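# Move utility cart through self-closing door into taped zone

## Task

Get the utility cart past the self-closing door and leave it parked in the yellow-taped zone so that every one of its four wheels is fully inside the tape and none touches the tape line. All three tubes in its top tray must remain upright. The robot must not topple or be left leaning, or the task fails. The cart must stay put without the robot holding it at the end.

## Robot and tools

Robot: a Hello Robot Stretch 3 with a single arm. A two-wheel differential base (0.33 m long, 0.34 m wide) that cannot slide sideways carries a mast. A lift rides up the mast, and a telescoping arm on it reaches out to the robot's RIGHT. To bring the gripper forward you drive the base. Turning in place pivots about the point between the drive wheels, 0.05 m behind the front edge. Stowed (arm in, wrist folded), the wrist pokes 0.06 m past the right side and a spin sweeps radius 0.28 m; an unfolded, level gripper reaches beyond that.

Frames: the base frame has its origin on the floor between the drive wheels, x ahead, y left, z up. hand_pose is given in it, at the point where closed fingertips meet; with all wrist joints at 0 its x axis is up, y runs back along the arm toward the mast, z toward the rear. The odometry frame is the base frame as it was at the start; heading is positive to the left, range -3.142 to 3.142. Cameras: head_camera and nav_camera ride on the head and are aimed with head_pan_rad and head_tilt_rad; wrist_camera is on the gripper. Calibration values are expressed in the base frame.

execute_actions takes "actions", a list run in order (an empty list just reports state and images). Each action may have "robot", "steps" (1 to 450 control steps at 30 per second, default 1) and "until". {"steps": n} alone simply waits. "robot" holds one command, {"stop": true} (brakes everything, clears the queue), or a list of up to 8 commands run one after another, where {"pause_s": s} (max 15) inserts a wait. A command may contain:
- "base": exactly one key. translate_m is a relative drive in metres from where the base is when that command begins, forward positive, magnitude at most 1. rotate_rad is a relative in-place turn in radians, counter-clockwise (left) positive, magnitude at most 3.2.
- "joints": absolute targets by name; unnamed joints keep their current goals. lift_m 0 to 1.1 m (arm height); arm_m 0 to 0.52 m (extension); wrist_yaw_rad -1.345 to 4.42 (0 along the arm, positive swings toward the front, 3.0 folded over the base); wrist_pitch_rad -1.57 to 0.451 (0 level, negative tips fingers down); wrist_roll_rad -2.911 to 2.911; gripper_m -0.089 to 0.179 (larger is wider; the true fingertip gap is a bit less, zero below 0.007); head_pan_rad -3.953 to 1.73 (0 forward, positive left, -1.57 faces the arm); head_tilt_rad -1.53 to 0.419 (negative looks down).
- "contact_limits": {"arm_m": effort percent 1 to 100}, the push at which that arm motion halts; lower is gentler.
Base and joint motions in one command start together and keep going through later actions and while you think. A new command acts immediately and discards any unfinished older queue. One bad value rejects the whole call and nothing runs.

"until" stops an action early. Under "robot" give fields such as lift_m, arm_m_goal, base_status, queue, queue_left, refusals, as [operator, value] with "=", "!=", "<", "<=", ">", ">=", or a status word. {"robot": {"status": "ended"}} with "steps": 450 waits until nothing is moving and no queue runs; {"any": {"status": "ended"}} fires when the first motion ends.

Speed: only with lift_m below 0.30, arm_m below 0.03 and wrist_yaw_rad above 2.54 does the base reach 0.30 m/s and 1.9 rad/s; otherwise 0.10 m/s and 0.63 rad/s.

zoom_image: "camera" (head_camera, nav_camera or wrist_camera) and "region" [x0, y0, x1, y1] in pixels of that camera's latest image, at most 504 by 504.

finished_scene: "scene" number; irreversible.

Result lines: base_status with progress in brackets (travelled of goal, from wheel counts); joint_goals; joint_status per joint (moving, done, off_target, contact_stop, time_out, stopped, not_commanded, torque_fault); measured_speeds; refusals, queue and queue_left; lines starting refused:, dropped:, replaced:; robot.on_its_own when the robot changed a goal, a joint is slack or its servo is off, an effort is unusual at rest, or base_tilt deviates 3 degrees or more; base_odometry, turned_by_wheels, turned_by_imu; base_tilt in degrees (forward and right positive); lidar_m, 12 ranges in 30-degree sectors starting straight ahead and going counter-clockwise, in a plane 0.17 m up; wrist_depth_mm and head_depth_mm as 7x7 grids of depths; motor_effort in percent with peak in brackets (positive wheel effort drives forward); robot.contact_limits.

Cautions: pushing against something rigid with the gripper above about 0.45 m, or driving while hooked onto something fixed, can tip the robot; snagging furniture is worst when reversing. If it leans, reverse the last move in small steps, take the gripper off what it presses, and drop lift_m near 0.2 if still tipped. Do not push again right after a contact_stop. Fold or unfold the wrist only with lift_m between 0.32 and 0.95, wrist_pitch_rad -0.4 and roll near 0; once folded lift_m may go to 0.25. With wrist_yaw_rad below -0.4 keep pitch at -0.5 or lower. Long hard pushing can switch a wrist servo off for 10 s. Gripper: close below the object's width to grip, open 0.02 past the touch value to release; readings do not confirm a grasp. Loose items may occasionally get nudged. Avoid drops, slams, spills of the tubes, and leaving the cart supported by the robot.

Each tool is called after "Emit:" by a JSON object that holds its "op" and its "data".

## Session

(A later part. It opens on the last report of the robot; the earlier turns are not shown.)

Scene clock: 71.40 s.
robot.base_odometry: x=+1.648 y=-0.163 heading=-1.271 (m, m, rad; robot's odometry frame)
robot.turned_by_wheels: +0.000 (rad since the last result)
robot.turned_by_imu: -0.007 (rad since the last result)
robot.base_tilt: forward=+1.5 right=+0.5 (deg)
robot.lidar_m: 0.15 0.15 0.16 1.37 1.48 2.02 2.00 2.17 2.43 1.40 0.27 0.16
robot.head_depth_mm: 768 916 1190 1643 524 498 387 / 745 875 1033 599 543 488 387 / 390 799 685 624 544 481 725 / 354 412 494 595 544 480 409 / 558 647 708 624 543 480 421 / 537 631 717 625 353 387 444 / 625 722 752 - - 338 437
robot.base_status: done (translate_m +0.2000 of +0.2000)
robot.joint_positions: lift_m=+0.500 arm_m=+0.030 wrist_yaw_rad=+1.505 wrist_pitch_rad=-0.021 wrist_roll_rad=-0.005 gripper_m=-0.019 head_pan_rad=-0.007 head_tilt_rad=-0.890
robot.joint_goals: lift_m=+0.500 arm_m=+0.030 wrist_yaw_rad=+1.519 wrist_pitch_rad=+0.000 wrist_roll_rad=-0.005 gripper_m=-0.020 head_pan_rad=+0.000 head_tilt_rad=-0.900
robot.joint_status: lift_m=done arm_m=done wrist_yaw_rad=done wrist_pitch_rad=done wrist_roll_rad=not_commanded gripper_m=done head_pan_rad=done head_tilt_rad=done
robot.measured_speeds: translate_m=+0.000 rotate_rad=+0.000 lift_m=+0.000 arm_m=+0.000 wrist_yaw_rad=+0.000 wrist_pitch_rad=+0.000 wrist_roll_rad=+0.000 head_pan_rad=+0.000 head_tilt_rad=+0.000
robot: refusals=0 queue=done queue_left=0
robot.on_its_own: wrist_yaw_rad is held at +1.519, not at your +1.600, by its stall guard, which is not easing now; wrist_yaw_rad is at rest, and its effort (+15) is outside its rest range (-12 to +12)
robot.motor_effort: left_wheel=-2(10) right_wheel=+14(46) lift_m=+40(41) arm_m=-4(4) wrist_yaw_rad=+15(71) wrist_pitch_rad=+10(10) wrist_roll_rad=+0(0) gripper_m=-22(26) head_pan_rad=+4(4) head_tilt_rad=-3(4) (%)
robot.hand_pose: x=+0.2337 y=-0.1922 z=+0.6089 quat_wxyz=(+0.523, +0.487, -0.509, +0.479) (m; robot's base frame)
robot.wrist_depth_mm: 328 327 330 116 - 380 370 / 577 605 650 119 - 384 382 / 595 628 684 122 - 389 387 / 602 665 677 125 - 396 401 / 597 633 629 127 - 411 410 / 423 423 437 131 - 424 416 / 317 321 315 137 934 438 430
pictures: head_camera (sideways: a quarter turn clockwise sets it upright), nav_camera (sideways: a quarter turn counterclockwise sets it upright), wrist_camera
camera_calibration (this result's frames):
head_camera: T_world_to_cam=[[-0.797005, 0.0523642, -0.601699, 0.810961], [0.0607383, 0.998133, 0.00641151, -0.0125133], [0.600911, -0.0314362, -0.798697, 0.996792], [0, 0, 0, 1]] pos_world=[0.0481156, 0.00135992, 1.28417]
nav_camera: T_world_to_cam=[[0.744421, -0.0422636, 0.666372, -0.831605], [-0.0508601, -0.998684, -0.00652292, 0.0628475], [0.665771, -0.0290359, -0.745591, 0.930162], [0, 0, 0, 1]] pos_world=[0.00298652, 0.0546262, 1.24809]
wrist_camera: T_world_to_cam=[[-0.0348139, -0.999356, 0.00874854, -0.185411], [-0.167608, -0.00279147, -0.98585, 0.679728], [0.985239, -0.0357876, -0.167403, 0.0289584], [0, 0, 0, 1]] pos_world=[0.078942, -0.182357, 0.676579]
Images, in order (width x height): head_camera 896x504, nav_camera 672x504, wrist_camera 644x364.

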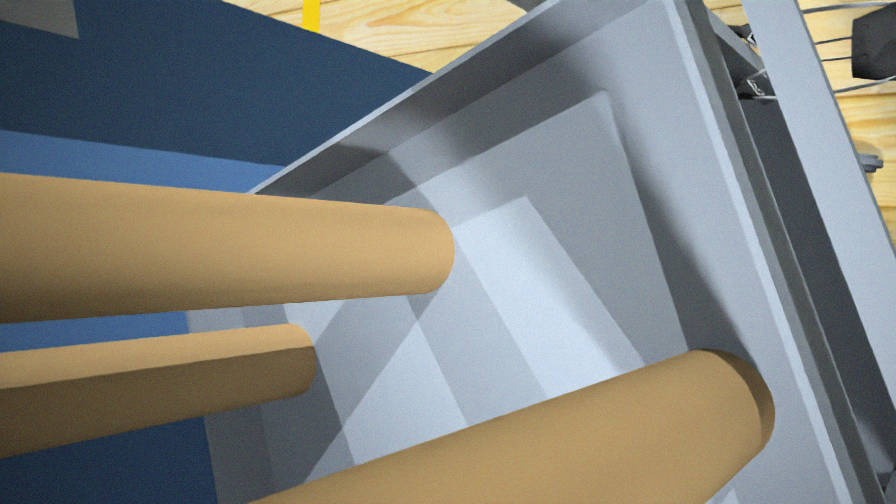

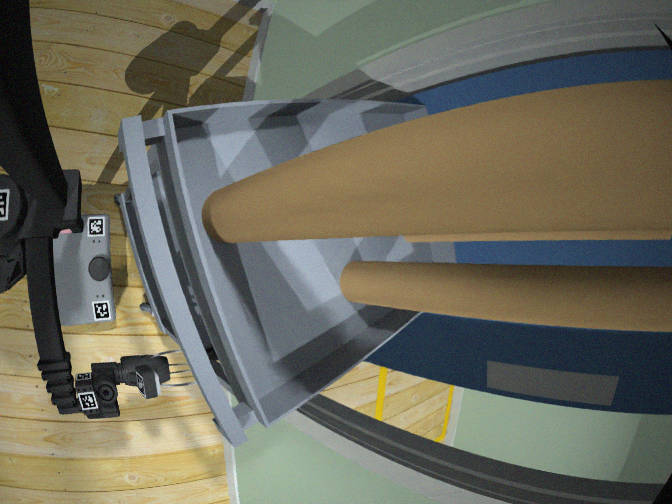

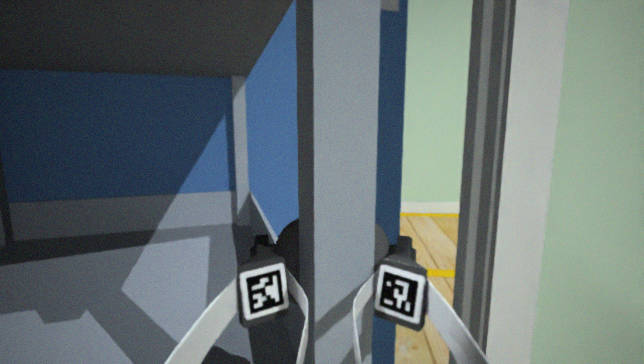

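Emit:
{"op": "execute_actions", "data": {"actions": [{"robot":[{"joints":{"gripper_m":0.08}},{"base":{"rotate_rad":-0.12}},{"base":{"translate_m":0.25}}],"steps":450,"until":{"robot":{"status":"ended"}}}]}}

Scene clock: 97.57 s.
robot.base_odometry: x=+1.693 y=-0.409 heading=-1.390 (m, m, rad; robot's odometry frame)
robot.turned_by_wheels: -0.120 (rad since the last result)
robot.turned_by_imu: +0.149 (rad since the last result)
robot.base_tilt: forward=+1.5 right=+0.5 (deg)
robot.lidar_m: - - 0.15 0.18 1.65 2.10 2.10 2.46 2.36 0.83 0.15 -
robot.head_depth_mm: 669 791 965 1204 515 481 444 / 639 769 889 599 543 480 445 / 299 347 431 586 543 480 438 / 302 351 423 536 542 479 431 / 513 583 682 622 542 480 431 / 493 635 714 622 542 471 406 / 578 666 722 623 558 - 353
robot.base_status: off_target (translate_m +0.2498 of +0.2500)
robot.joint_positions: lift_m=+0.500 arm_m=+0.030 wrist_yaw_rad=+1.482 wrist_pitch_rad=-0.021 wrist_roll_rad=-0.003 gripper_m=+0.080 head_pan_rad=-0.006 head_tilt_rad=-0.894
robot.joint_goals: lift_m=+0.500 arm_m=+0.030 wrist_yaw_rad=+1.474 wrist_pitch_rad=+0.000 wrist_roll_rad=-0.003 gripper_m=+0.080 head_pan_rad=+0.000 head_tilt_rad=-0.900
robot.joint_status: lift_m=done arm_m=done wrist_yaw_rad=done wrist_pitch_rad=done wrist_roll_rad=not_commanded gripper_m=done head_pan_rad=done head_tilt_rad=done
robot.measured_speeds: translate_m=+0.000 rotate_rad=+0.000 lift_m=+0.000 arm_m=+0.000 wrist_yaw_rad=+0.000 wrist_pitch_rad=+0.000 wrist_roll_rad=+0.000 head_pan_rad=+0.000 head_tilt_rad=+0.000
robot: refusals=0 queue=done queue_left=0
robot.on_its_own: wrist_yaw_rad is held at +1.474, not at your +1.600, by its stall guard, which is not easing now; left_wheel is at rest, and its effort (+21) is outside its rest range (-18 to +18); right_wheel is at rest, and its effort (+27) is outside its rest range (-18 to +18)
robot.motor_effort: left_wheel=+21(59) right_wheel=+27(51) lift_m=+36(40) arm_m=-2(4) wrist_yaw_rad=-9(30) wrist_pitch_rad=+10(10) wrist_roll_rad=-1(1) gripper_m=+0(79) head_pan_rad=+3(4) head_tilt_rad=-2(4) (%)
robot.hand_pose: x=+0.2333 y=-0.1978 z=+0.6091 quat_wxyz=(+0.528, +0.482, -0.515, +0.472) (m; robot's base frame)
robot.wrist_depth_mm: 323 326 327 - - - 252 / 534 548 575 - - - 251 / 541 569 593 - - - 254 / 559 570 604 - 46 - 255 / 559 582 613 - 47 - 254 / 424 427 - 46 47 - 261 / 318 320 320 46 49 392 268
pictures: head_camera (sideways: a quarter turn clockwise sets it upright), nav_camera (sideways: a quarter turn counterclockwise sets it upright), wrist_camera
camera_calibration (this result's frames):
head_camera: T_world_to_cam=[[-0.799525, 0.0516654, -0.598406, 0.806686], [0.0598708, 0.998187, 0.00618894, -0.0122182], [0.597641, -0.0308788, -0.801169, 1.00003], [0, 0, 0, 1]] pos_world=[0.048041, 0.00139796, 1.28399]
nav_camera: T_world_to_cam=[[0.7472, -0.0416134, 0.663296, -0.827614], [-0.0499927, -0.998729, -0.0063411, 0.0626054], [0.662717, -0.0284218, -0.748331, 0.933743], [0, 0, 0, 1]] pos_world=[0.00271582, 0.0546247, 1.2481]
wrist_camera: T_world_to_cam=[[-0.0578276, -0.998305, 0.00660134, -0.184212], [-0.16759, 0.0031888, -0.985852, 0.68097], [0.984159, -0.0581157, -0.167491, 0.0251241], [0, 0, 0, 1]] pos_world=[0.0787452, -0.184611, 0.676759]
Images, in order (width x height): head_camera 896x504, nav_camera 672x504, wrist_camera 644x364.

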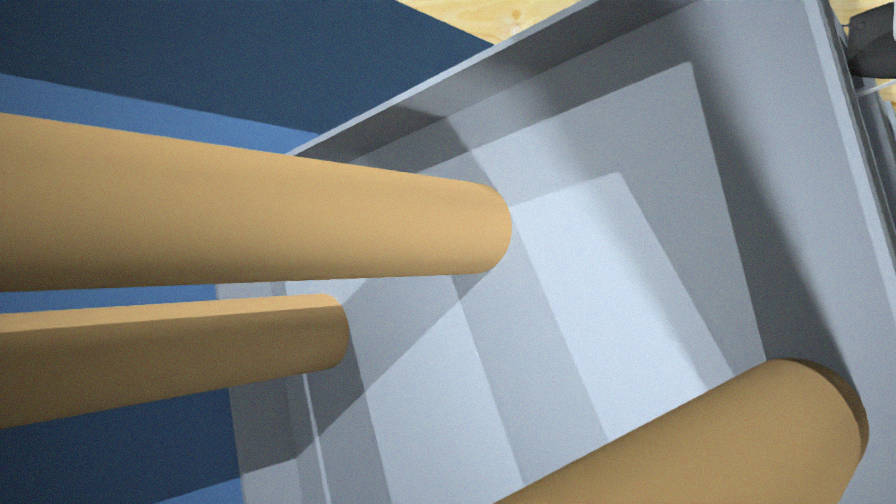

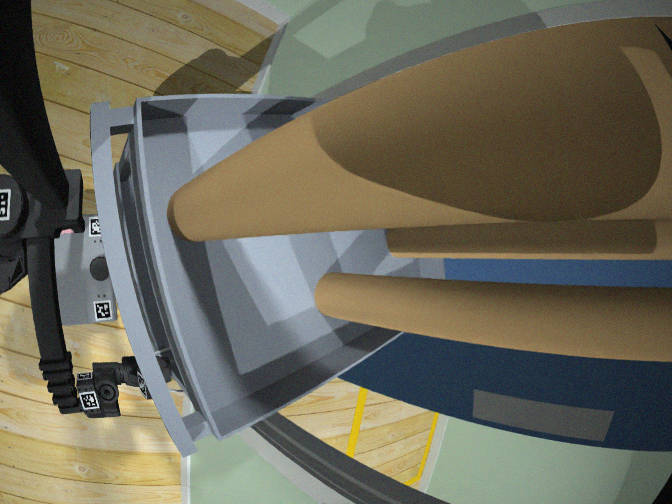

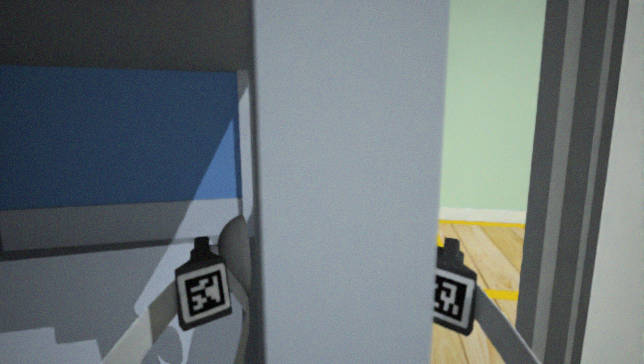

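Emit:
{"op": "execute_actions", "data": {"actions": [{"robot":[{"joints":{"gripper_m":0.0}},{"base":{"translate_m":-0.15}},{"base":{"rotate_rad":-0.2}},{"base":{"translate_m":-0.25}},{"base":{"rotate_rad":-0.1}},{"joints":{"gripper_m":0.08}},{"base":{"translate_m":0.2}}],"steps":450,"until":{"robot":{"status":"ended"}}},{"steps":150,"until":{"robot":{"status":"ended"}}}]}}

Scene clock: 116.27 s.
robot.base_odometry: x=+1.647 y=-0.210 heading=-1.690 (m, m, rad; robot's odometry frame)
robot.turned_by_wheels: -0.300 (rad since the last result)
robot.turned_by_imu: -0.305 (rad since the last result)
robot.base_tilt: forward=+1.5 right=+0.5 (deg)
robot.lidar_m: - - 0.15 0.18 1.52 2.00 1.91 1.97 2.41 2.29 0.15 -
robot.head_depth_mm: 587 646 764 949 515 480 444 / 632 735 819 597 542 480 444 / 297 347 433 586 542 480 438 / 298 348 419 527 543 480 431 / 494 584 679 622 541 479 430 / 490 619 714 622 542 464 411 / 606 701 724 621 551 - 355
robot.base_status: done (translate_m +0.2000 of +0.2000)
robot.joint_positions: lift_m=+0.500 arm_m=+0.030 wrist_yaw_rad=+1.526 wrist_pitch_rad=-0.020 wrist_roll_rad=-0.005 gripper_m=+0.080 head_pan_rad=-0.006 head_tilt_rad=-0.894
robot.joint_goals: lift_m=+0.500 arm_m=+0.030 wrist_yaw_rad=+1.542 wrist_pitch_rad=+0.000 wrist_roll_rad=-0.005 gripper_m=+0.080 head_pan_rad=+0.000 head_tilt_rad=-0.900
robot.joint_status: lift_m=done arm_m=done wrist_yaw_rad=done wrist_pitch_rad=done wrist_roll_rad=not_commanded gripper_m=done head_pan_rad=done head_tilt_rad=done
robot.measured_speeds: translate_m=+0.000 rotate_rad=+0.000 lift_m=+0.000 arm_m=+0.000 wrist_yaw_rad=+0.000 wrist_pitch_rad=+0.000 wrist_roll_rad=+0.000 head_pan_rad=+0.000 head_tilt_rad=+0.000
robot: refusals=0 queue=done queue_left=0
robot.on_its_own: wrist_yaw_rad is held at +1.542, not at your +1.600, by its stall guard, which is not easing now; wrist_yaw_rad is at rest, and its effort (+19) is outside its rest range (-12 to +12)
robot.motor_effort: left_wheel=-2(64) right_wheel=+14(49) lift_m=+36(36) arm_m=-2(1) wrist_yaw_rad=+19(56) wrist_pitch_rad=+9(11) wrist_roll_rad=+0(1) gripper_m=-2(98) head_pan_rad=+4(4) head_tilt_rad=-2(2) (%)
robot.hand_pose: x=+0.2341 y=-0.1866 z=+0.6094 quat_wxyz=(+0.518, +0.493, -0.505, +0.485) (m; robot's base frame)
robot.wrist_depth_mm: 325 326 326 - - 521 518 / 574 601 605 - - 540 548 / 593 603 614 - - 561 553 / 602 627 645 - - 558 577 / 567 590 619 - 46 578 587 / 427 421 388 - 46 589 607 / 322 317 323 46 48 606 619
pictures: head_camera (sideways: a quarter turn clockwise sets it upright), nav_camera (sideways: a quarter turn counterclockwise sets it upright), wrist_camera
camera_calibration (this result's frames):
head_camera: T_world_to_cam=[[-0.79953, 0.0515299, -0.598412, 0.806694], [0.0597017, 0.998197, 0.00618932, -0.0122177], [0.597652, -0.0307776, -0.801165, 1.00002], [0, 0, 0, 1]] pos_world=[0.0480408, 0.00140506, 1.28399]
nav_camera: T_world_to_cam=[[0.747202, -0.0414868, 0.663301, -0.827621], [-0.0498235, -0.998738, -0.0063414, 0.0626048], [0.662727, -0.0283096, -0.748326, 0.933737], [0, 0, 0, 1]] pos_world=[0.00270694, 0.0546242, 1.2481]
wrist_camera: T_world_to_cam=[[-0.0138918, -0.999871, 0.00809802, -0.18442], [-0.166402, -0.00567409, -0.986042, 0.679578], [0.98596, -0.0150454, -0.166302, 0.0319443], [0, 0, 0, 1]] pos_world=[0.0790254, -0.180059, 0.676898]
Images, in order (width x height): head_camera 896x504, nav_camera 672x504, wrist_camera 644x364.

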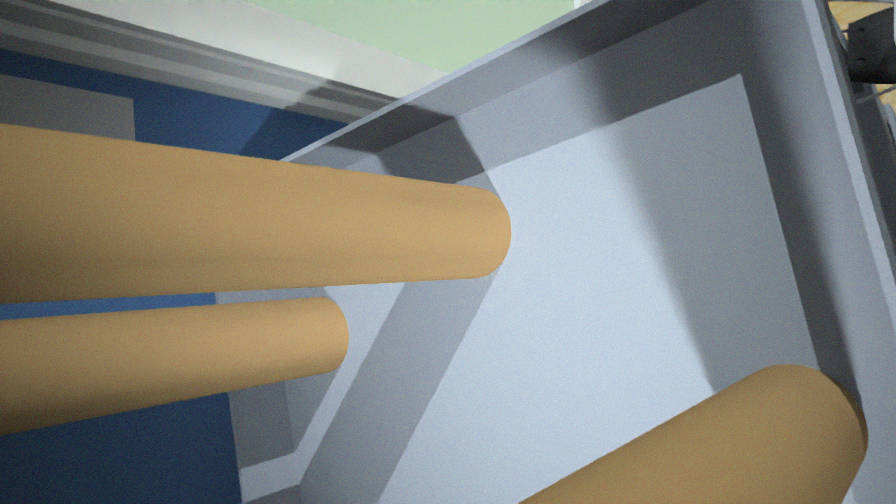

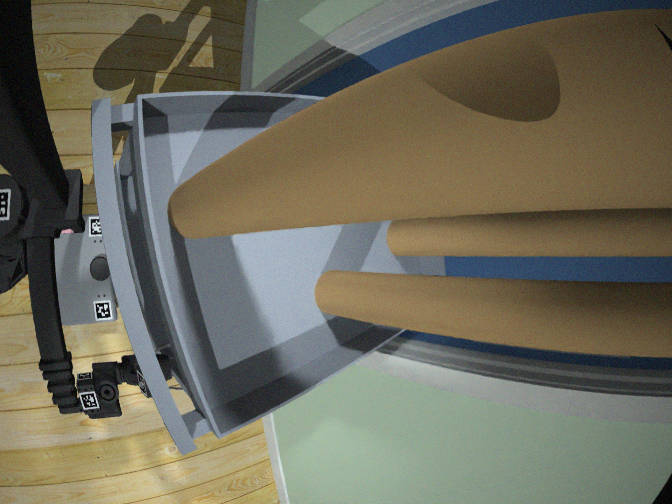

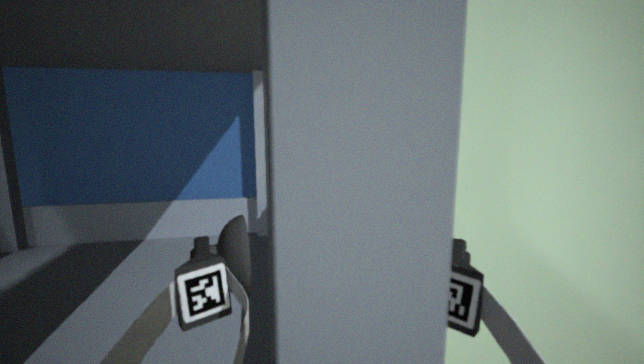

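Emit:
{"op": "execute_actions", "data": {"actions": [{"robot":[{"joints":{"gripper_m":0.0}},{"base":{"translate_m":0.22}},{"base":{"rotate_rad":0.15}},{"base":{"rotate_rad":0.15}},{"base":{"translate_m":0.15}}],"steps":450,"until":{"robot":{"status":"ended"}}}]}}

Scene clock: 128.57 s.
robot.base_odometry: x=+1.648 y=-0.576 heading=-1.390 (m, m, rad; robot's odometry frame)
robot.turned_by_wheels: +0.300 (rad since the last result)
robot.turned_by_imu: +0.129 (rad since the last result)
robot.base_tilt: forward=+1.5 right=+0.5 (deg)
robot.lidar_m: - - 0.15 0.18 1.58 2.31 2.29 2.46 2.33 0.68 0.15 -
robot.head_depth_mm: 2279 2364 1935 1637 517 480 444 / 1240 2260 1934 599 543 480 444 / 297 342 420 553 542 481 437 / 310 361 435 551 542 480 431 / 500 575 682 623 541 479 431 / 504 812 729 622 541 343 378 / 721 786 720 636 - - 412
robot.base_status: done (translate_m +0.1499 of +0.1500)
robot.joint_positions: lift_m=+0.500 arm_m=+0.030 wrist_yaw_rad=+1.416 wrist_pitch_rad=-0.023 wrist_roll_rad=-0.006 gripper_m=+0.016 head_pan_rad=-0.005 head_tilt_rad=-0.894
robot.joint_goals: lift_m=+0.500 arm_m=+0.030 wrist_yaw_rad=+1.428 wrist_pitch_rad=+0.000 wrist_roll_rad=-0.006 gripper_m=+0.015 head_pan_rad=+0.000 head_tilt_rad=-0.900
robot.joint_status: lift_m=done arm_m=done wrist_yaw_rad=done wrist_pitch_rad=done wrist_roll_rad=not_commanded gripper_m=done head_pan_rad=done head_tilt_rad=done
robot.measured_speeds: translate_m=+0.000 rotate_rad=+0.000 lift_m=+0.000 arm_m=+0.000 wrist_yaw_rad=+0.000 wrist_pitch_rad=+0.000 wrist_roll_rad=+0.000 head_pan_rad=+0.000 head_tilt_rad=+0.000
robot: refusals=0 queue=done queue_left=0
robot.on_its_own: wrist_yaw_rad is held at +1.428, not at your +1.600, by its stall guard, which is not easing now; gripper_m is held at +0.015, not at your +0.000, by its stall guard, which is not easing now; wrist_yaw_rad is at rest, and its effort (+15) is outside its rest range (-12 to +12)
robot.motor_effort: left_wheel=+5(46) right_wheel=+10(66) lift_m=+35(34) arm_m=-1(10) wrist_yaw_rad=+15(71) wrist_pitch_rad=+10(14) wrist_roll_rad=+0(2) gripper_m=-19(95) head_pan_rad=+3(4) head_tilt_rad=-2(3) (%)
robot.hand_pose: x=+0.2312 y=-0.2144 z=+0.6087 quat_wxyz=(+0.544, +0.465, -0.530, +0.455) (m; robot's base frame)
robot.wrist_depth_mm: 325 330 331 - 156 124 123 / 591 713 574 - 47 127 128 / 609 751 586 46 49 130 130 / 624 739 620 46 50 133 134 / 537 574 614 47 51 137 138 / 415 424 61 48 51 141 142 / 316 318 290 49 106 145 146
pictures: head_camera (sideways: a quarter turn clockwise sets it upright), nav_camera (sideways: a quarter turn counterclockwise sets it upright), wrist_camera
camera_calibration (this result's frames):
head_camera: T_world_to_cam=[[-0.799463, 0.0510867, -0.598539, 0.806859], [0.0591479, 0.99823, 0.00619792, -0.0122255], [0.597797, -0.0304473, -0.801069, 0.999895], [0, 0, 0, 1]] pos_world=[0.0480429, 0.00142827, 1.284]
nav_camera: T_world_to_cam=[[0.747119, -0.0410725, 0.66342, -0.827776], [-0.0492694, -0.998765, -0.00634843, 0.0626105], [0.662862, -0.0279432, -0.74822, 0.933598], [0, 0, 0, 1]] pos_world=[0.00268527, 0.0546222, 1.2481]
wrist_camera: T_world_to_cam=[[-0.123359, -0.992321, 0.00905699, -0.18596], [-0.168763, 0.011984, -0.985584, 0.682339], [0.977907, -0.123109, -0.168945, 0.0145598], [0, 0, 0, 1]] pos_world=[0.0779756, -0.190917, 0.676646]
Images, in order (width x height): head_camera 896x504, nav_camera 672x504, wrist_camera 644x364.

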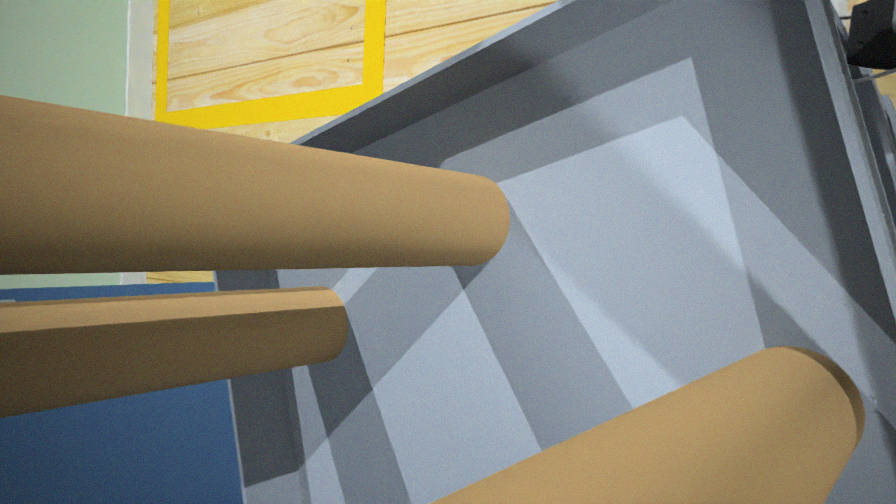

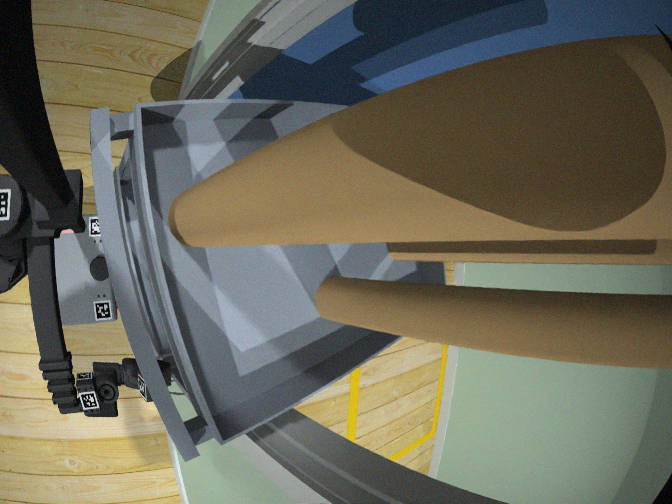

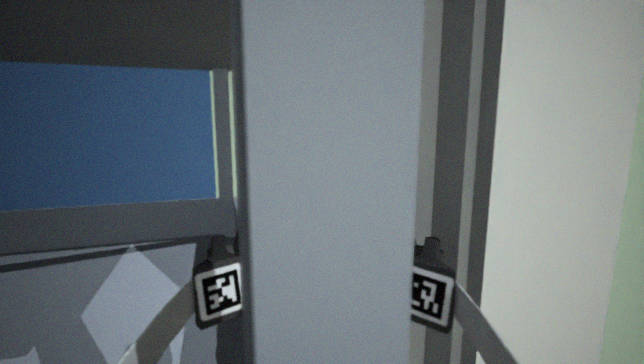

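Tight on the right (jamb ≈ -0.27).

Emit:
{"op": "execute_actions", "data": {"actions": [{"robot":{"joints":{"arm_m":0,"wrist_yaw_rad":1.6,"head_pan_rad":-0.9,"head_tilt_rad":-1.1},"base":{"rotate_rad":0.2}},"steps":90},{"robot":{"base":{"translate_m":0.2}},"steps":200,"until":{"robot":{"status":"ended"}}}]}}

Scene clock: 137.00 s.
robot.base_odometry: x=+1.722 y=-0.761 heading=-1.190 (m, m, rad; robot's odometry frame)
robot.turned_by_wheels: +0.200 (rad since the last result)
robot.turned_by_imu: -0.096 (rad since the last result)
robot.base_tilt: forward=+1.5 right=+0.6 (deg)
robot.lidar_m: - - 0.15 0.21 1.53 2.09 2.52 2.62 2.38 0.25 0.15 -
robot.head_depth_mm: - - 309 395 1283 1226 1098 / 2067 301 350 439 621 - - / 2018 1787 1544 553 449 - - / 2028 1785 1603 1438 472 392 - / 2031 1772 1588 525 492 673 362 / 2014 1775 1586 524 492 453 433 / 2003 1773 1580 531 491 452 419
robot.base_status: done (translate_m +0.2000 of +0.2000)
robot.joint_positions: lift_m=+0.500 arm_m=+0.000 wrist_yaw_rad=+1.444 wrist_pitch_rad=-0.022 wrist_roll_rad=-0.005 gripper_m=+0.016 head_pan_rad=-0.897 head_tilt_rad=-1.091
robot.joint_goals: lift_m=+0.500 arm_m=+0.000 wrist_yaw_rad=+1.442 wrist_pitch_rad=+0.000 wrist_roll_rad=-0.005 gripper_m=+0.015 head_pan_rad=-0.900 head_tilt_rad=-1.100
robot.joint_status: lift_m=done arm_m=done wrist_yaw_rad=off_target wrist_pitch_rad=done wrist_roll_rad=not_commanded gripper_m=done head_pan_rad=done head_tilt_rad=done
robot.measured_speeds: translate_m=+0.000 rotate_rad=+0.000 lift_m=+0.000 arm_m=+0.000 wrist_yaw_rad=+0.000 wrist_pitch_rad=+0.000 wrist_roll_rad=+0.000 head_pan_rad=+0.000 head_tilt_rad=+0.000
robot: refusals=0 queue=done queue_left=0
robot.on_its_own: wrist_yaw_rad is held at +1.442, not at your +1.600, by its stall guard, which is not easing now; gripper_m is held at +0.015, not at your +0.000, by its stall guard, which is not easing now
robot.motor_effort: left_wheel=+1(40) right_wheel=+7(67) lift_m=+35(34) arm_m=-5(22) wrist_yaw_rad=-1(100) wrist_pitch_rad=+10(17) wrist_roll_rad=+0(5) gripper_m=-18(26) head_pan_rad=-2(57) head_tilt_rad=-4(18) (%)
robot.hand_pose: x=+0.2322 y=-0.1778 z=+0.6089 quat_wxyz=(+0.538, +0.472, -0.524, +0.462) (m; robot's base frame)
robot.wrist_depth_mm: 325 332 328 - - - - / 638 - 578 - - - - / 638 - - - 47 - - / 654 - - 46 48 - - / 553 576 621 46 49 - - / 426 424 - 47 50 - - / 317 318 296 48 53 - -
pictures: head_camera (sideways: a quarter turn clockwise sets it upright), nav_camera (sideways: a quarter turn counterclockwise sets it upright), wrist_camera
camera_calibration (this result's frames):
head_camera: T_world_to_cam=[[-0.525341, 0.733765, -0.43082, 0.586703], [0.814324, 0.580394, -0.00446683, -0.00294754], [0.246768, -0.353173, -0.902427, 1.13377], [0, 0, 0, 1]] pos_world=[0.0308402, -0.0283724, 1.2759]
nav_camera: T_world_to_cam=[[0.508813, -0.697426, 0.504684, -0.619516], [-0.808677, -0.588248, 0.00238933, 0.0558668], [0.295213, -0.409342, -0.863301, 1.08546], [0, 0, 0, 1]] pos_world=[0.039955, 0.0451202, 1.2496]
wrist_camera: T_world_to_cam=[[-0.0959175, -0.995358, 0.00790703, -0.155736], [-0.168526, 0.00840995, -0.985661, 0.681542], [0.981019, -0.0958748, -0.16855, 0.0219805], [0, 0, 0, 1]] pos_world=[0.0783562, -0.158637, 0.676706]
Images, in order (width x height): head_camera 896x504, nav_camera 672x504, wrist_camera 644x364.

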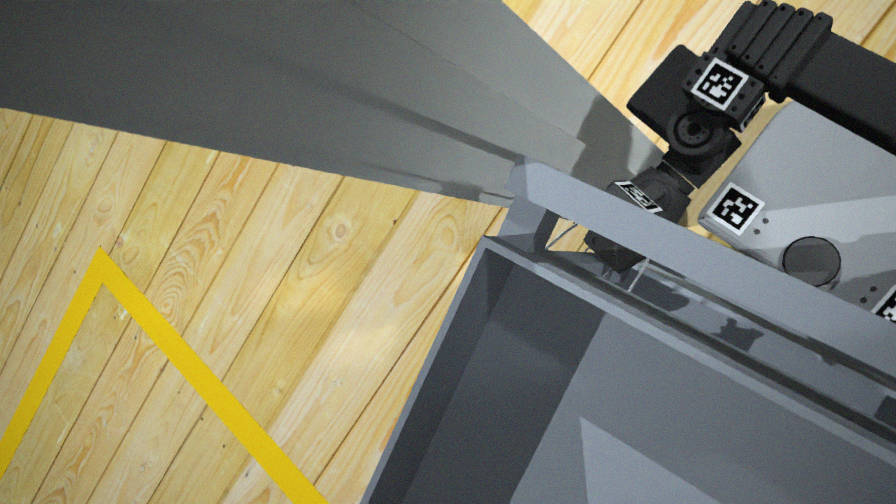

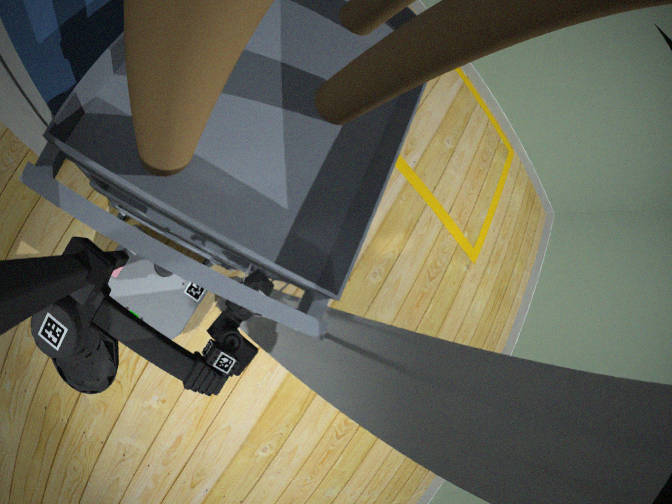

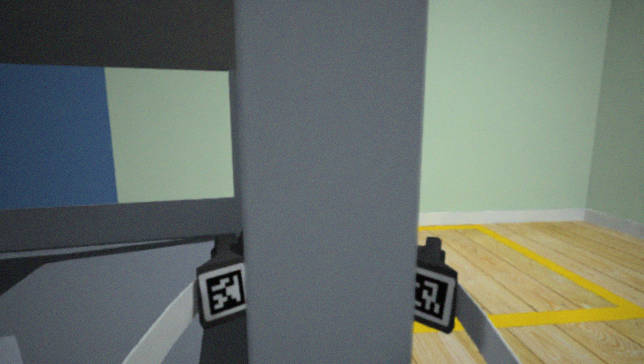

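Emit:
{"op": "execute_actions", "data": {"actions": [{"robot":[{"base":{"translate_m":0.45}},{"base":{"rotate_rad":-0.2}},{"base":{"rotate_rad":-0.2}},{"base":{"rotate_rad":-0.2}},{"base":{"rotate_rad":-0.2}}],"steps":450,"until":{"robot":{"status":"ended"}}}]}}

Scene clock: 152.27 s.
robot.base_odometry: x=+1.890 y=-1.179 heading=-1.991 (m, m, rad; robot's odometry frame)
robot.turned_by_wheels: -0.801 (rad since the last result)
robot.turned_by_imu: -0.794 (rad since the last result)
robot.base_tilt: forward=+1.6 right=+0.5 (deg)
robot.lidar_m: - - 0.15 0.21 0.23 0.29 0.61 2.91 0.53 0.42 0.15 -
robot.head_depth_mm: 690 729 776 815 988 1235 1096 / 886 955 1029 1107 1226 - - / 1238 1368 1509 1415 439 1206 - / 1926 1742 1593 520 503 392 - / 1999 1774 1587 525 492 469 362 / 2010 1776 1576 532 492 452 432 / 2014 1752 1579 537 491 452 419
robot.base_status: done (rotate_rad -0.2003 of -0.2000)
robot.joint_positions: lift_m=+0.500 arm_m=+0.000 wrist_yaw_rad=+1.282 wrist_pitch_rad=-0.021 wrist_roll_rad=-0.005 gripper_m=+0.016 head_pan_rad=-0.898 head_tilt_rad=-1.091
robot.joint_goals: lift_m=+0.500 arm_m=+0.000 wrist_yaw_rad=+1.320 wrist_pitch_rad=+0.000 wrist_roll_rad=-0.005 gripper_m=+0.015 head_pan_rad=-0.900 head_tilt_rad=-1.100
robot.joint_status: lift_m=done arm_m=done wrist_yaw_rad=off_target wrist_pitch_rad=done wrist_roll_rad=not_commanded gripper_m=done head_pan_rad=done head_tilt_rad=done
robot.measured_speeds: translate_m=+0.000 rotate_rad=+0.000 lift_m=+0.000 arm_m=+0.000 wrist_yaw_rad=+0.000 wrist_pitch_rad=+0.000 wrist_roll_rad=+0.000 head_pan_rad=+0.000 head_tilt_rad=+0.000
robot: refusals=0 queue=done queue_left=0
robot.on_its_own: wrist_yaw_rad is held at +1.320, not at your +1.600, by its stall guard, which is still easing; gripper_m is held at +0.015, not at your +0.000, by its stall guard, which is not easing now
robot.motor_effort: left_wheel=-3(56) right_wheel=+10(37) lift_m=+35(34) arm_m=-2(5) wrist_yaw_rad=+41(58) wrist_pitch_rad=+9(11) wrist_roll_rad=+0(0) gripper_m=-21(23) head_pan_rad=-2(1) head_tilt_rad=-4(4) (%)
robot.hand_pose: x=+0.2237 y=-0.2180 z=+0.6093 quat_wxyz=(+0.573, +0.428, -0.561, +0.418) (m; robot's base frame)
robot.wrist_depth_mm: 323 324 295 46 51 - - / - - 552 47 52 - - / - - 551 48 54 - - / - - - 48 55 - - / 527 572 594 50 56 - - / 422 427 63 51 57 - 979 / 317 323 278 53 60 - 897
pictures: head_camera (sideways: a quarter turn clockwise sets it upright), nav_camera (sideways: a quarter turn counterclockwise sets it upright), wrist_camera
camera_calibration (this result's frames):
head_camera: T_world_to_cam=[[-0.525089, 0.733994, -0.430737, 0.586593], [0.814542, 0.580087, -0.00447183, -0.00294236], [0.246583, -0.353201, -0.902467, 1.13383], [0, 0, 0, 1]] pos_world=[0.030828, -0.0283798, 1.2759]
nav_camera: T_world_to_cam=[[0.508579, -0.697654, 0.504604, -0.61941], [-0.808898, -0.587944, 0.00239344, 0.0558628], [0.295009, -0.409391, -0.863347, 1.08552], [0, 0, 0, 1]] pos_world=[0.039969, 0.0451112, 1.2496]
wrist_camera: T_world_to_cam=[[-0.254718, -0.966982, 0.00804099, -0.154894], [-0.163342, 0.0348282, -0.985954, 0.685672], [0.95312, -0.252454, -0.166821, -0.0024247], [0, 0, 0, 1]] pos_world=[0.0748559, -0.174273, 0.676882]
Images, in order (width x height): head_camera 896x504, nav_camera 672x504, wrist_camera 644x364.

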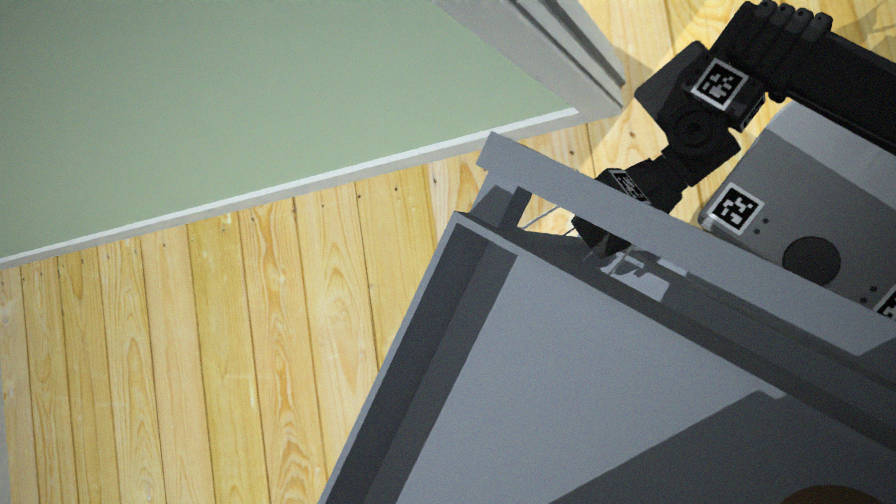

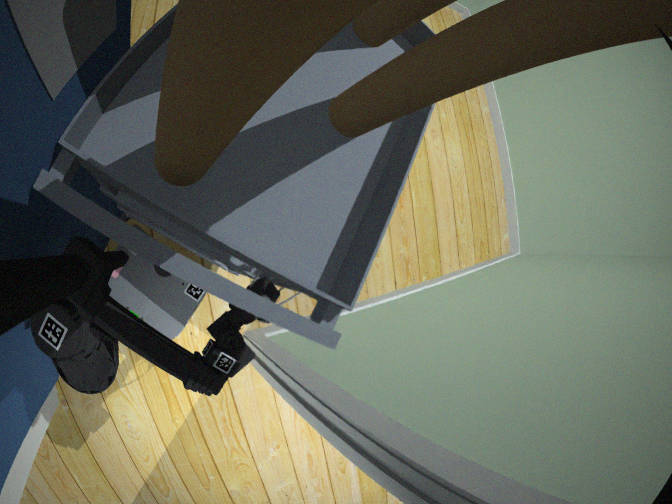

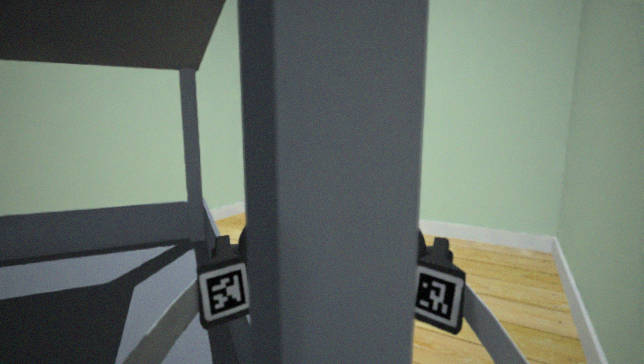

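Emit:
{"op": "execute_actions", "data": {"actions": [{"robot":[{"base":{"translate_m":0.88}},{"base":{"rotate_rad":0.18}},{"base":{"rotate_rad":0.18}},{"base":{"rotate_rad":0.18}},{"base":{"rotate_rad":0.18}},{"joints":{"gripper_m":0.1}},{"base":{"translate_m":-0.3},"joints":{"head_pan_rad":0}}],"steps":450,"until":{"robot":{"status":"ended"}}},{"steps":450,"until":{"robot":{"status":"ended"}}}]}}

Scene clock: 173.37 s.
robot.base_odometry: x=+1.442 y=-1.696 heading=-1.272 (m, m, rad; robot's odometry frame)
robot.turned_by_wheels: +0.720 (rad since the last result)
robot.turned_by_imu: +0.718 (rad since the last result)
robot.base_tilt: forward=+1.5 right=+0.5 (deg)
robot.lidar_m: 0.49 1.50 1.96 2.07 1.01 0.70 0.66 0.67 0.88 1.70 1.74 0.46
robot.head_depth_mm: 733 673 560 1418 1319 1232 1128 / 764 671 960 932 1309 1231 1126 / 761 598 982 1182 1297 1207 - / 588 601 996 1267 1308 1203 - / 728 641 1013 1374 1303 1203 - / 674 837 1552 1434 1310 1200 1110 / 1408 1688 1575 1430 1311 1206 1108
robot.base_status: done (translate_m -0.3000 of -0.3000)
robot.joint_positions: lift_m=+0.500 arm_m=+0.000 wrist_yaw_rad=+1.124 wrist_pitch_rad=-0.017 wrist_roll_rad=-0.005 gripper_m=+0.100 head_pan_rad=-0.007 head_tilt_rad=-1.092
robot.joint_goals: lift_m=+0.500 arm_m=+0.000 wrist_yaw_rad=+1.122 wrist_pitch_rad=+0.000 wrist_roll_rad=-0.005 gripper_m=+0.100 head_pan_rad=+0.000 head_tilt_rad=-1.100
robot.joint_status: lift_m=done arm_m=done wrist_yaw_rad=off_target wrist_pitch_rad=done wrist_roll_rad=not_commanded gripper_m=done head_pan_rad=done head_tilt_rad=done
robot.measured_speeds: translate_m=+0.000 rotate_rad=+0.000 lift_m=+0.000 arm_m=+0.000 wrist_yaw_rad=+0.000 wrist_pitch_rad=+0.000 wrist_roll_rad=+0.000 head_pan_rad=+0.000 head_tilt_rad=+0.000
robot: refusals=0 queue=done queue_left=0
robot.on_its_own: wrist_yaw_rad is held at +1.122, not at your +1.600, by its stall guard, which is not easing now
robot.motor_effort: left_wheel=-1(46) right_wheel=+3(36) lift_m=+34(34) arm_m=-2(7) wrist_yaw_rad=-3(81) wrist_pitch_rad=+8(10) wrist_roll_rad=+0(0) gripper_m=+0(80) head_pan_rad=+5(59) head_tilt_rad=-3(4) (%)
robot.hand_pose: x=+0.2093 y=-0.2556 z=+0.6102 quat_wxyz=(+0.603, +0.381, -0.593, +0.372) (m; robot's base frame)
robot.wrist_depth_mm: 332 319 327 - - - - / - 628 455 814 - - - / - - - - - - - / - - 922 - - - - / 576 645 448 - - - - / 388 362 407 - - - - / - 779 761 913 - - -
pictures: head_camera (sideways: a quarter turn clockwise sets it upright), nav_camera (sideways: a quarter turn counterclockwise sets it upright), wrist_camera
camera_calibration (this result's frames):
head_camera: T_world_to_cam=[[-0.901241, 0.053293, -0.430028, 0.587964], [0.0611756, 0.998117, -0.00451441, 0.00170862], [0.428978, -0.0303758, -0.902804, 1.13315], [0, 0, 0, 1]] pos_world=[0.0436958, 0.00138064, 1.27586]
nav_camera: T_world_to_cam=[[0.862662, -0.0432779, 0.503926, -0.620687], [-0.0515196, -0.998669, 0.00242842, 0.0511973], [0.50315, -0.028057, -0.863743, 1.08476], [0, 0, 0, 1]] pos_world=[-0.00771846, 0.0547023, 1.24961]
wrist_camera: T_world_to_cam=[[-0.403781, -0.91482, 0.00806076, -0.150455], [-0.152837, 0.0587666, -0.986503, 0.689725], [0.901999, -0.399563, -0.163548, -0.0269247], [0, 0, 0, 1]] pos_world=[0.0689508, -0.188931, 0.677225]
Images, in order (width x height): head_camera 896x504, nav_camera 672x504, wrist_camera 644x364.

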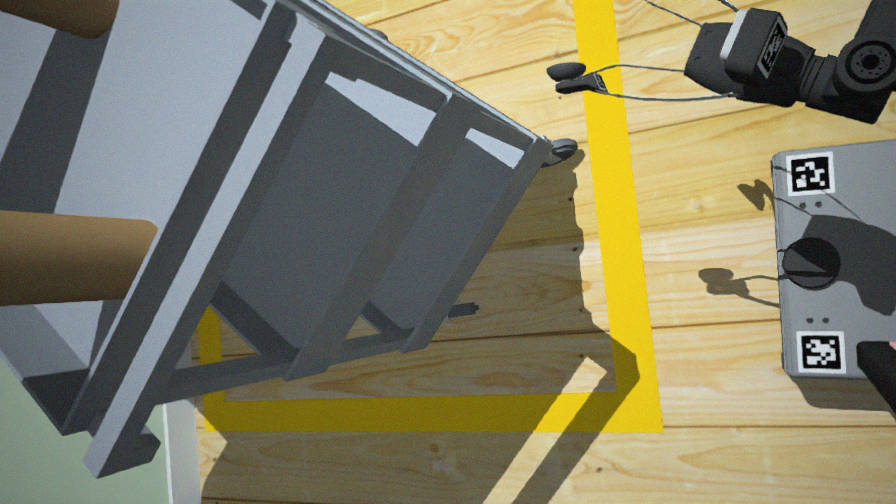

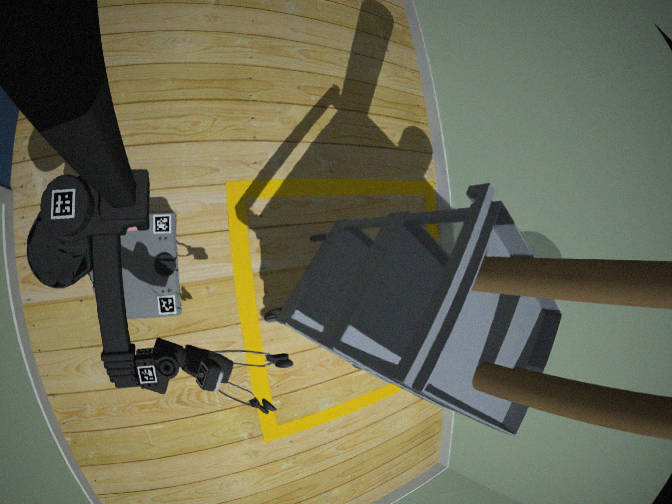

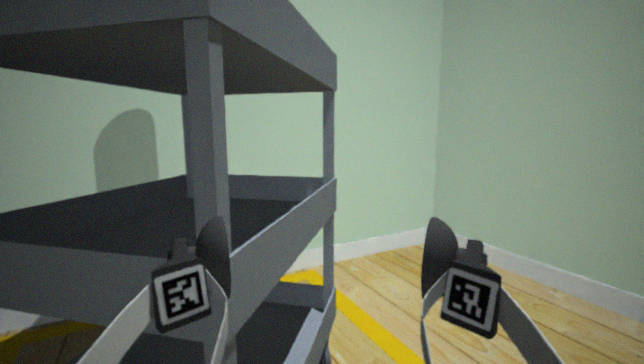

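Nearly in; push the right post a bit, which yaws it left.

Emit:
{"op": "execute_actions", "data": {"actions": [{"robot":[{"joints":{"wrist_yaw_rad":1.57,"arm_m":0.075}},{"base":{"rotate_rad":0.0}},{"base":{"translate_m":0.2}},{"joints":{"gripper_m":-0.01}},{"base":{"translate_m":0.14}},{"joints":{"gripper_m":0.1}},{"base":{"translate_m":-0.3}},{"joints":{"arm_m":0.35,"wrist_pitch_rad":-0.5}}],"steps":450,"until":{"robot":{"status":"ended"}}},{"steps":450,"until":{"robot":{"status":"ended"}}}]}}

Scene clock: 191.97 s.
robot.base_odometry: x=+1.454 y=-1.734 heading=-1.272 (m, m, rad; robot's odometry frame)
robot.turned_by_wheels: +0.000 (rad since the last result)
robot.turned_by_imu: -0.001 (rad since the last result)
robot.base_tilt: forward=+1.6 right=+0.5 (deg)
robot.lidar_m: 0.56 1.46 1.91 2.07 1.07 0.74 0.70 0.71 0.93 1.70 1.74 0.53
robot.head_depth_mm: 742 684 1347 1442 1321 1205 1119 / 760 601 952 1384 1321 1205 1118 / 760 634 1005 1283 1307 1208 - / 657 1085 1036 1376 1303 1208 - / 669 1077 1267 1411 1308 1202 - / 701 1667 1586 1430 1297 1194 1113 / 1377 1675 1575 1429 1305 1199 1115
robot.base_status: done (translate_m -0.3000 of -0.3000)
robot.joint_positions: lift_m=+0.500 arm_m=+0.350 wrist_yaw_rad=+1.570 wrist_pitch_rad=-0.512 wrist_roll_rad=-0.005 gripper_m=+0.100 head_pan_rad=-0.007 head_tilt_rad=-1.092
robot.joint_goals: lift_m=+0.500 arm_m=+0.350 wrist_yaw_rad=+1.570 wrist_pitch_rad=-0.500 wrist_roll_rad=-0.005 gripper_m=+0.100 head_pan_rad=+0.000 head_tilt_rad=-1.100
robot.joint_status: lift_m=done arm_m=done wrist_yaw_rad=done wrist_pitch_rad=done wrist_roll_rad=not_commanded gripper_m=done head_pan_rad=done head_tilt_rad=done
robot.measured_speeds: translate_m=+0.000 rotate_rad=+0.000 lift_m=+0.000 arm_m=+0.000 wrist_yaw_rad=+0.000 wrist_pitch_rad=+0.000 wrist_roll_rad=+0.000 head_pan_rad=+0.000 head_tilt_rad=+0.000
robot: refusals=0 queue=done queue_left=0
robot.motor_effort: left_wheel=-1(6) right_wheel=+3(28) lift_m=+34(34) arm_m=+3(0) wrist_yaw_rad=+1(16) wrist_pitch_rad=+6(8) wrist_roll_rad=+0(0) gripper_m=+0(95) head_pan_rad=+4(4) head_tilt_rad=-3(3) (%)
robot.hand_pose: x=+0.1902 y=-0.4949 z=+0.4921 quat_wxyz=(+0.612, +0.609, -0.355, +0.358) (m; robot's base frame)
robot.wrist_depth_mm: 526 426 507 699 - - - / - 446 - - - - - / - 887 979 914 - - - / - 752 774 953 - - - / 835 811 793 842 861 824 833 / 733 727 713 724 727 739 702 / 631 627 628 619 624 596 616
pictures: head_camera (sideways: a quarter turn clockwise sets it upright), nav_camera (sideways: a quarter turn counterclockwise sets it upright), wrist_camera
camera_calibration (this result's frames):
head_camera: T_world_to_cam=[[-0.901247, 0.0531923, -0.430028, 0.587964], [0.061064, 0.998124, -0.00451442, 0.00170931], [0.428981, -0.0303278, -0.902804, 1.13315], [0, 0, 0, 1]] pos_world=[0.0436957, 0.00138484, 1.27586]
nav_camera: T_world_to_cam=[[0.862667, -0.0431814, 0.503926, -0.620687], [-0.051408, -0.998675, 0.00242843, 0.0511966], [0.503153, -0.0280007, -0.863743, 1.08476], [0, 0, 0, 1]] pos_world=[-0.00772458, 0.0547008, 1.24961]
wrist_camera: T_world_to_cam=[[0.0304214, -0.999508, -0.00760439, -0.49287], [-0.612187, -0.0126177, -0.790613, 0.540022], [0.790128, 0.0287068, -0.612269, 0.329436], [0, 0, 0, 1]] pos_world=[0.085292, -0.495271, 0.624904]
Images, in order (width x height): head_camera 896x504, nav_camera 672x504, wrist_camera 644x364.

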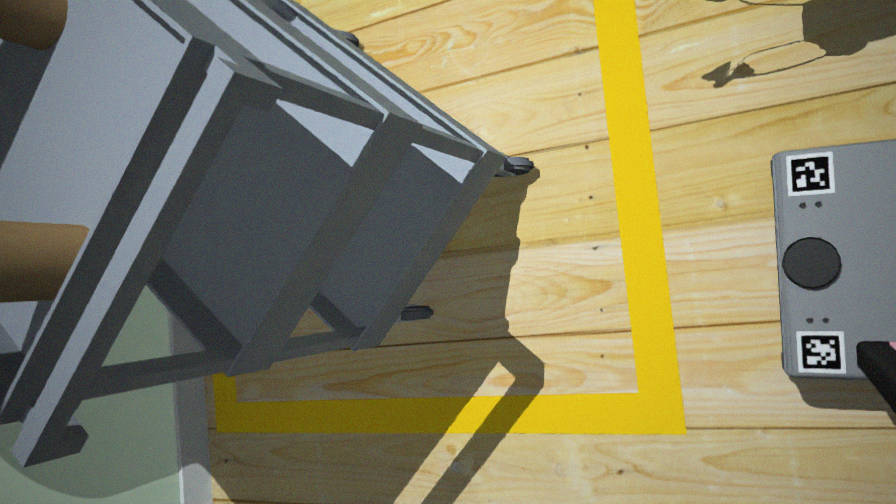

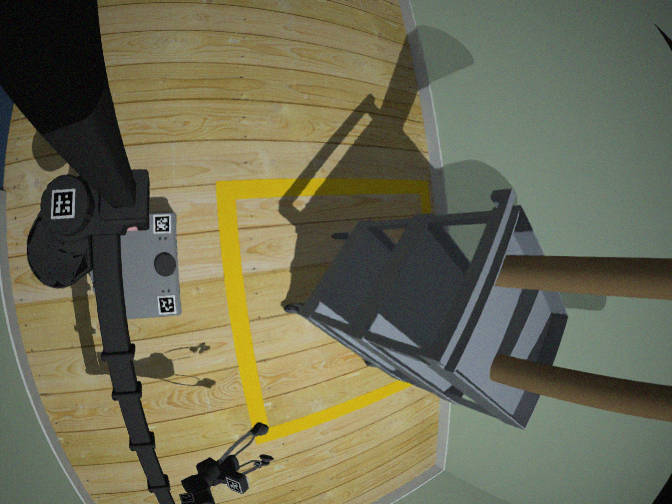

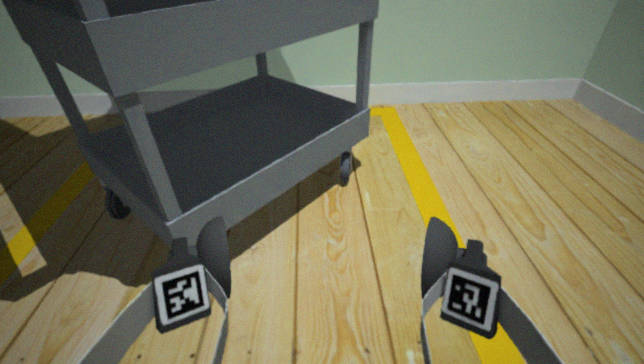

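Emit:
{"op": "finished_scene", "data": {"scene": 1}}

The scene is finished: the task was done.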